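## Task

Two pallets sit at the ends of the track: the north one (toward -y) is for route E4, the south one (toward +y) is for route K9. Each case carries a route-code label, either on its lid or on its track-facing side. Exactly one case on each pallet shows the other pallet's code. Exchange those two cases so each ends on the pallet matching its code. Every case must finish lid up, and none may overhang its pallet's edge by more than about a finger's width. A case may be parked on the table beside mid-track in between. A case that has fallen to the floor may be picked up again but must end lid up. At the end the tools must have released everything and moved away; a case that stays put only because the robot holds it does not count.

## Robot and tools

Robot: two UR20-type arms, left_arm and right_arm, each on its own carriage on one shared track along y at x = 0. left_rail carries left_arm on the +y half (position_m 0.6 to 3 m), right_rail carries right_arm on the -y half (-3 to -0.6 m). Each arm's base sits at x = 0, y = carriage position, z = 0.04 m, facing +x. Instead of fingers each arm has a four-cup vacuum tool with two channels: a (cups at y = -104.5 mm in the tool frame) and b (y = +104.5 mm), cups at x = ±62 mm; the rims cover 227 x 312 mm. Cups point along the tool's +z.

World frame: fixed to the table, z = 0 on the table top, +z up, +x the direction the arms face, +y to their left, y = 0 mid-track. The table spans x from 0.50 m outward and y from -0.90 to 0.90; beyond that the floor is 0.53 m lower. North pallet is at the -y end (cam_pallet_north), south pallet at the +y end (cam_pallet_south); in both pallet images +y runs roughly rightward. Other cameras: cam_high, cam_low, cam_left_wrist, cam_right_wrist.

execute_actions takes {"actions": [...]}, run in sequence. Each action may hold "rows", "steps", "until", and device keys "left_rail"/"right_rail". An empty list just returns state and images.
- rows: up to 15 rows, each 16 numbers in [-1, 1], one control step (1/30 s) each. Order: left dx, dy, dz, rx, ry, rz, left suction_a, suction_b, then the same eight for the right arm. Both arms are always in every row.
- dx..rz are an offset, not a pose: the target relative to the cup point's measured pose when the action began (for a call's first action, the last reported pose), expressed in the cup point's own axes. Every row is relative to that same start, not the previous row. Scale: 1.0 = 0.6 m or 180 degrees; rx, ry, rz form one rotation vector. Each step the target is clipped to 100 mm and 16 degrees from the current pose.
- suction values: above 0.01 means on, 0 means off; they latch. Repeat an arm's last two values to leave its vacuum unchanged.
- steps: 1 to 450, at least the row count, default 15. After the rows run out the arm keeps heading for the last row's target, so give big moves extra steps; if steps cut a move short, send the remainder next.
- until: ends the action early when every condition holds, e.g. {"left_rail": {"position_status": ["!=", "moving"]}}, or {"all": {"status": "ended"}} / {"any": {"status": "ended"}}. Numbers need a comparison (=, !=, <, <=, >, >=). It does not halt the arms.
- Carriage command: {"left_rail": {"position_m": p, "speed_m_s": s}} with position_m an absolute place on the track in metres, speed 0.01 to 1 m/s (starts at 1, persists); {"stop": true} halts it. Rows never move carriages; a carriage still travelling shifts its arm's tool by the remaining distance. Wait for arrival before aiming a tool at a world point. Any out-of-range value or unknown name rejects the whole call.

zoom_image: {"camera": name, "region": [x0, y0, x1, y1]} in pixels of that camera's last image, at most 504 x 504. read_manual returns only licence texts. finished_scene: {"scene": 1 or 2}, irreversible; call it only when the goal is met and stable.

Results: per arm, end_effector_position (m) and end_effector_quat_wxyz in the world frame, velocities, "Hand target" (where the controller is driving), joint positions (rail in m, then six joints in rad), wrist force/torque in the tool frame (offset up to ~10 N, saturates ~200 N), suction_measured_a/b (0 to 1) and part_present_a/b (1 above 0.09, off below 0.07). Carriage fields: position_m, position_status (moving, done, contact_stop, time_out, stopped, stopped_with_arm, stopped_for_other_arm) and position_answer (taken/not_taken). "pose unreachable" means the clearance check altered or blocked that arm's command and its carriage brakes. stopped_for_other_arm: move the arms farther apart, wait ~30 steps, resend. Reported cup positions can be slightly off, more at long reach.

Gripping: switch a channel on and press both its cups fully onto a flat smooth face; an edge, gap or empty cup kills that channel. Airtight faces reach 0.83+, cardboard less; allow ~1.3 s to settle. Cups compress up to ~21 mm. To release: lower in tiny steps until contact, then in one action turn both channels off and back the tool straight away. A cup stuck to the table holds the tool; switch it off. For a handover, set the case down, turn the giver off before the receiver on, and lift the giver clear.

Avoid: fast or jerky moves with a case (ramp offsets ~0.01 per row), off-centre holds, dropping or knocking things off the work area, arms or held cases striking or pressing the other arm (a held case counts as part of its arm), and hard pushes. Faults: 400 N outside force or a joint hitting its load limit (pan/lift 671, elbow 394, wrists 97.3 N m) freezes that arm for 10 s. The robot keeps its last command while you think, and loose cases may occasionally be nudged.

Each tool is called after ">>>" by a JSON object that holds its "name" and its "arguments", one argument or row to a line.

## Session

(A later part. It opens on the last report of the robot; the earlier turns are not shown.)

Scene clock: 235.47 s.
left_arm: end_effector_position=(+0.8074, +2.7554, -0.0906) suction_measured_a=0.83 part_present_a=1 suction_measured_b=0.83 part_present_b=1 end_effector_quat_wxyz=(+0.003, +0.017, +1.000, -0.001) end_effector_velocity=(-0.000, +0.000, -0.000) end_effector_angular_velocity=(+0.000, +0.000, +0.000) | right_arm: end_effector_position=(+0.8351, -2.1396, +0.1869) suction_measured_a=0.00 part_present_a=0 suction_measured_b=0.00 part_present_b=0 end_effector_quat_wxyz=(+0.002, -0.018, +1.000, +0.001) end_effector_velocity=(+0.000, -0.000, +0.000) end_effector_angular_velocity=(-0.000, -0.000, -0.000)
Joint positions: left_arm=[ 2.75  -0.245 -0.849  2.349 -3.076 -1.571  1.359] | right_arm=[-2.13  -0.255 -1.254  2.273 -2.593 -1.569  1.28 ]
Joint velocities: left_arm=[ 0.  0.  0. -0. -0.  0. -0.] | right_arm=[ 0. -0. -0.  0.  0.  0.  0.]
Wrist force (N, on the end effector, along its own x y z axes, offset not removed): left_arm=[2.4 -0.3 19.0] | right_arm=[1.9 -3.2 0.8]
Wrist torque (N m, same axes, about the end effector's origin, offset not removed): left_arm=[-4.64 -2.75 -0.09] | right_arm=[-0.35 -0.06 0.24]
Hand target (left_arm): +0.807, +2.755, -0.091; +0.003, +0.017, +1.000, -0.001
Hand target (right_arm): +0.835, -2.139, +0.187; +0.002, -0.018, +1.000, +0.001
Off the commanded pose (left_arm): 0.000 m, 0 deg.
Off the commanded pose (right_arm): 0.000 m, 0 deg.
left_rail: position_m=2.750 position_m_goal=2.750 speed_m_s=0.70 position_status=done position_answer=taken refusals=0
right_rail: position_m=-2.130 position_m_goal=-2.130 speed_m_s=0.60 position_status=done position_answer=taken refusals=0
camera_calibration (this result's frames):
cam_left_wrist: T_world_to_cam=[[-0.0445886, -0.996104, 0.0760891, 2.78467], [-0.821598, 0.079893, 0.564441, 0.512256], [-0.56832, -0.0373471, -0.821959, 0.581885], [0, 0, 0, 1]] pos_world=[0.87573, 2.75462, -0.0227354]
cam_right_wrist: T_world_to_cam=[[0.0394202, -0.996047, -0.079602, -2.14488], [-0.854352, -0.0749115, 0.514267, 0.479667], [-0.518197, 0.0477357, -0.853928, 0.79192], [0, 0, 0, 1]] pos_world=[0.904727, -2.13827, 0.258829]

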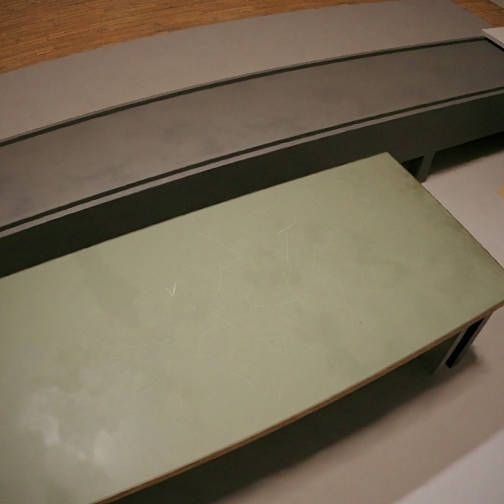

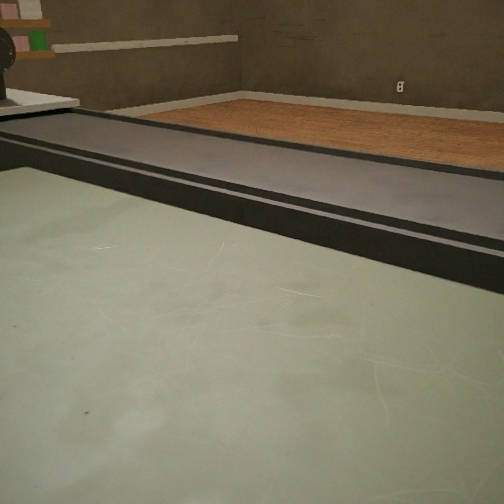

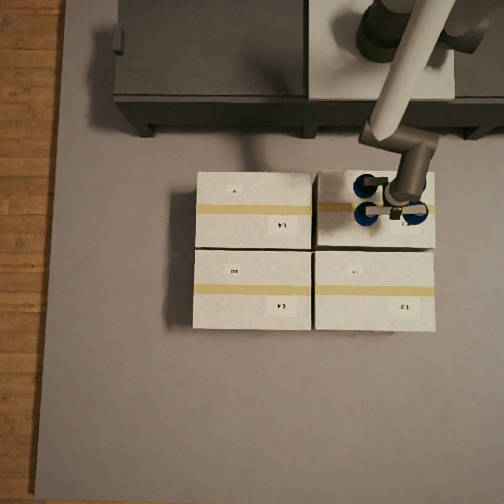

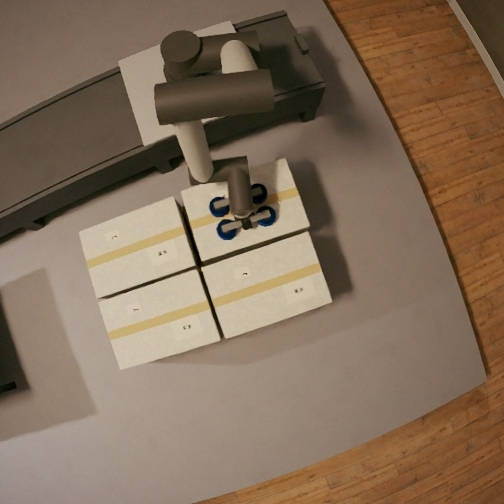

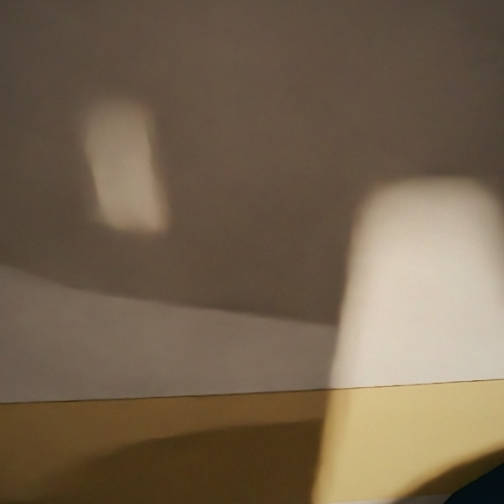

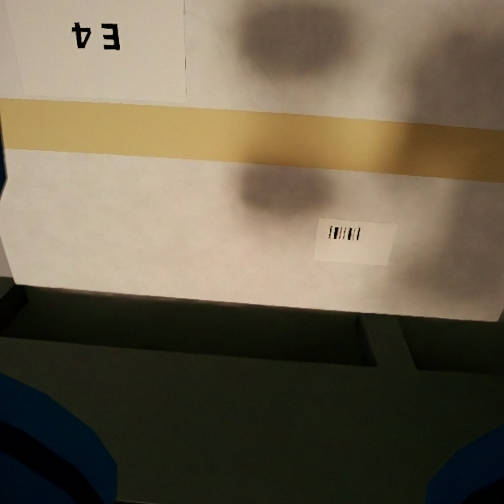

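>>> {"name": "execute_actions", "arguments": {
  "actions": [
    {"rows":[[-0.02,-0.01,0,0,0,0,1,1,0,0,0,0,0,0,0,0]],"steps":15},
    {"rows":[[0,0,0.02,0,0,0,1,1,0,0,0,0,0,0,0,0],[0,0,0.035,0,0,0,1,1,0,0,0,0,0,0,0,0]],"steps":25},
    {"rows":[[0,0,0,0,0,0,0,0,0,0,0,0,0,0,0,0],[0,0,-0.6,0,0,0,0,0,0,0,-0.3,0,0,0,0,0]],"steps":50},
    {"left_rail":{"position_m":1.9},"steps":80,"until":{"all":{"status":"ended"}}}
  ]
}}

>>> {"name": "zoom_image", "arguments": {
  "camera": "cam_pallet_south",
  "region": [60, 150, 350, 380]
}}

Scene clock: 248.47 s.
left_arm: end_effector_position=(+0.8167, +1.8994, +0.2490) suction_measured_a=0.00 part_present_a=0 suction_measured_b=0.00 part_present_b=0 end_effector_quat_wxyz=(+0.003, +0.017, +1.000, -0.001) end_effector_velocity=(+0.000, -0.000, -0.000) end_effector_angular_velocity=(-0.000, +0.000, +0.000) | right_arm: end_effector_position=(+0.8343, -2.1396, +0.3668) suction_measured_a=0.00 part_present_a=0 suction_measured_b=0.00 part_present_b=0 end_effector_quat_wxyz=(+0.002, -0.018, +1.000, +0.001) end_effector_velocity=(+0.000, -0.000, +0.000) end_effector_angular_velocity=(-0.000, -0.000, +0.000)
Joint positions: left_arm=[ 1.9   -0.249 -1.348  2.27  -2.499 -1.571  1.355] | right_arm=[-2.13  -0.255 -1.455  2.171 -2.289 -1.569  1.28 ]
Joint velocities: left_arm=[ 0.  0.  0. -0. -0. -0.  0.] | right_arm=[ 0. -0. -0. -0. -0.  0. -0.]
Wrist force (N, on the end effector, along its own x y z axes, offset not removed): left_arm=[2.1 3.1 0.3] | right_arm=[-4.6 1.2 -3.5]
Wrist torque (N m, same axes, about the end effector's origin, offset not removed): left_arm=[-0.01 0.02 -0.14] | right_arm=[0.07 0.87 0.20]
Hand target (left_arm): +0.817, +1.900, +0.249; +0.003, +0.017, +1.000, -0.001
Hand target (right_arm): +0.834, -2.139, +0.367; +0.002, -0.018, +1.000, +0.001
Off the commanded pose (left_arm): 0.001 m, 0 deg.
Off the commanded pose (right_arm): 0.000 m, 0 deg.
left_rail: position_m=1.900 position_m_goal=1.900 speed_m_s=0.70 position_status=done position_answer=taken refusals=0
right_rail: position_m=-2.130 position_m_goal=-2.130 speed_m_s=0.60 position_status=done position_answer=taken refusals=0
camera_calibration (this result's frames):
cam_left_wrist: T_world_to_cam=[[-0.044624, -0.996099, 0.0761265, 1.90656], [-0.821611, 0.0799423, 0.564415, 0.396497], [-0.568299, -0.0373599, -0.821974, 0.83435], [0, 0, 0, 1]] pos_world=[0.885005, 1.8986, 0.316886]
cam_right_wrist: T_world_to_cam=[[0.0394202, -0.996047, -0.0796014, -2.13051], [-0.854352, -0.0749112, 0.514267, 0.386483], [-0.518197, 0.0477351, -0.853928, 0.945207], [0, 0, 0, 1]] pos_world=[0.903981, -2.13825, 0.438793]

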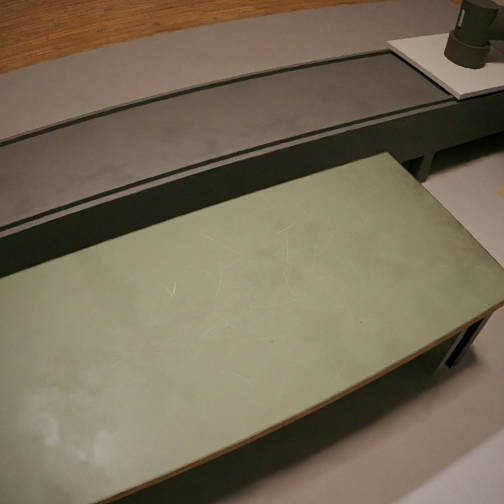

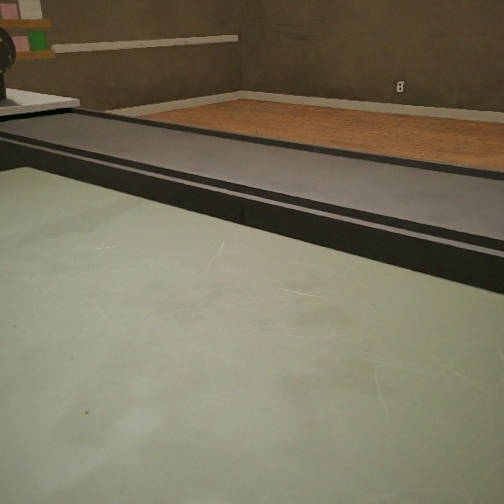

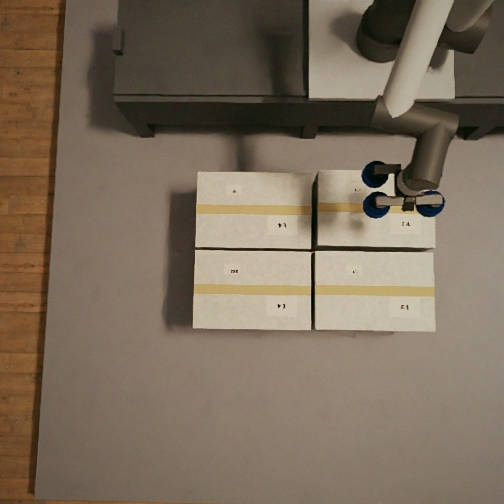

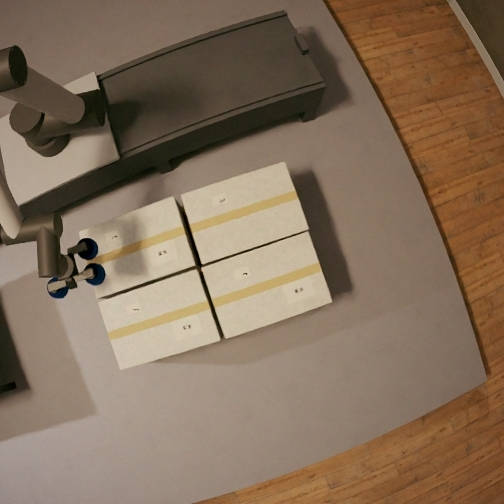

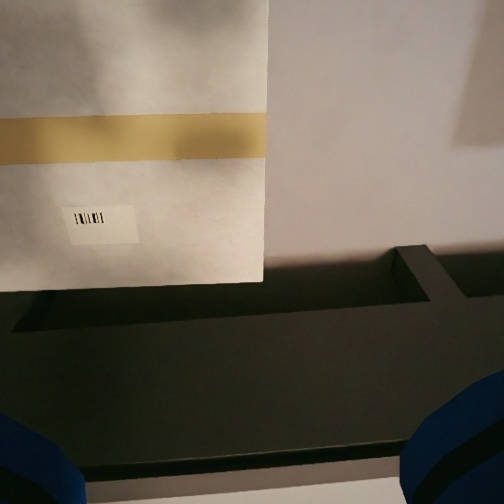

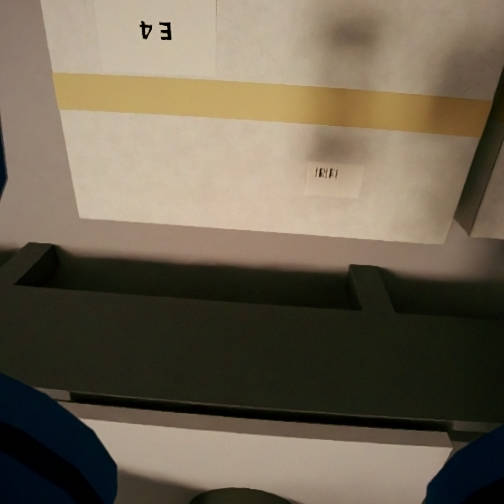

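Region (60, 150, 350, 380) of cam_pallet_south's 504x504 image, scaled by 1.738, with more detail than that image has; it fills the top 400 rows of this view, and the rest is white.

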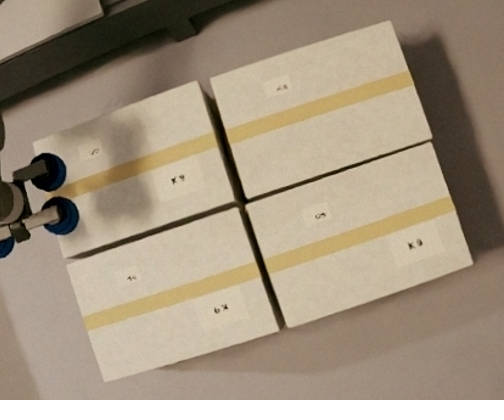

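Matches the original footprint.

>>> {"name": "finished_scene", "arguments": {
  "scene": 1
}}

The scene is finished: the task was done.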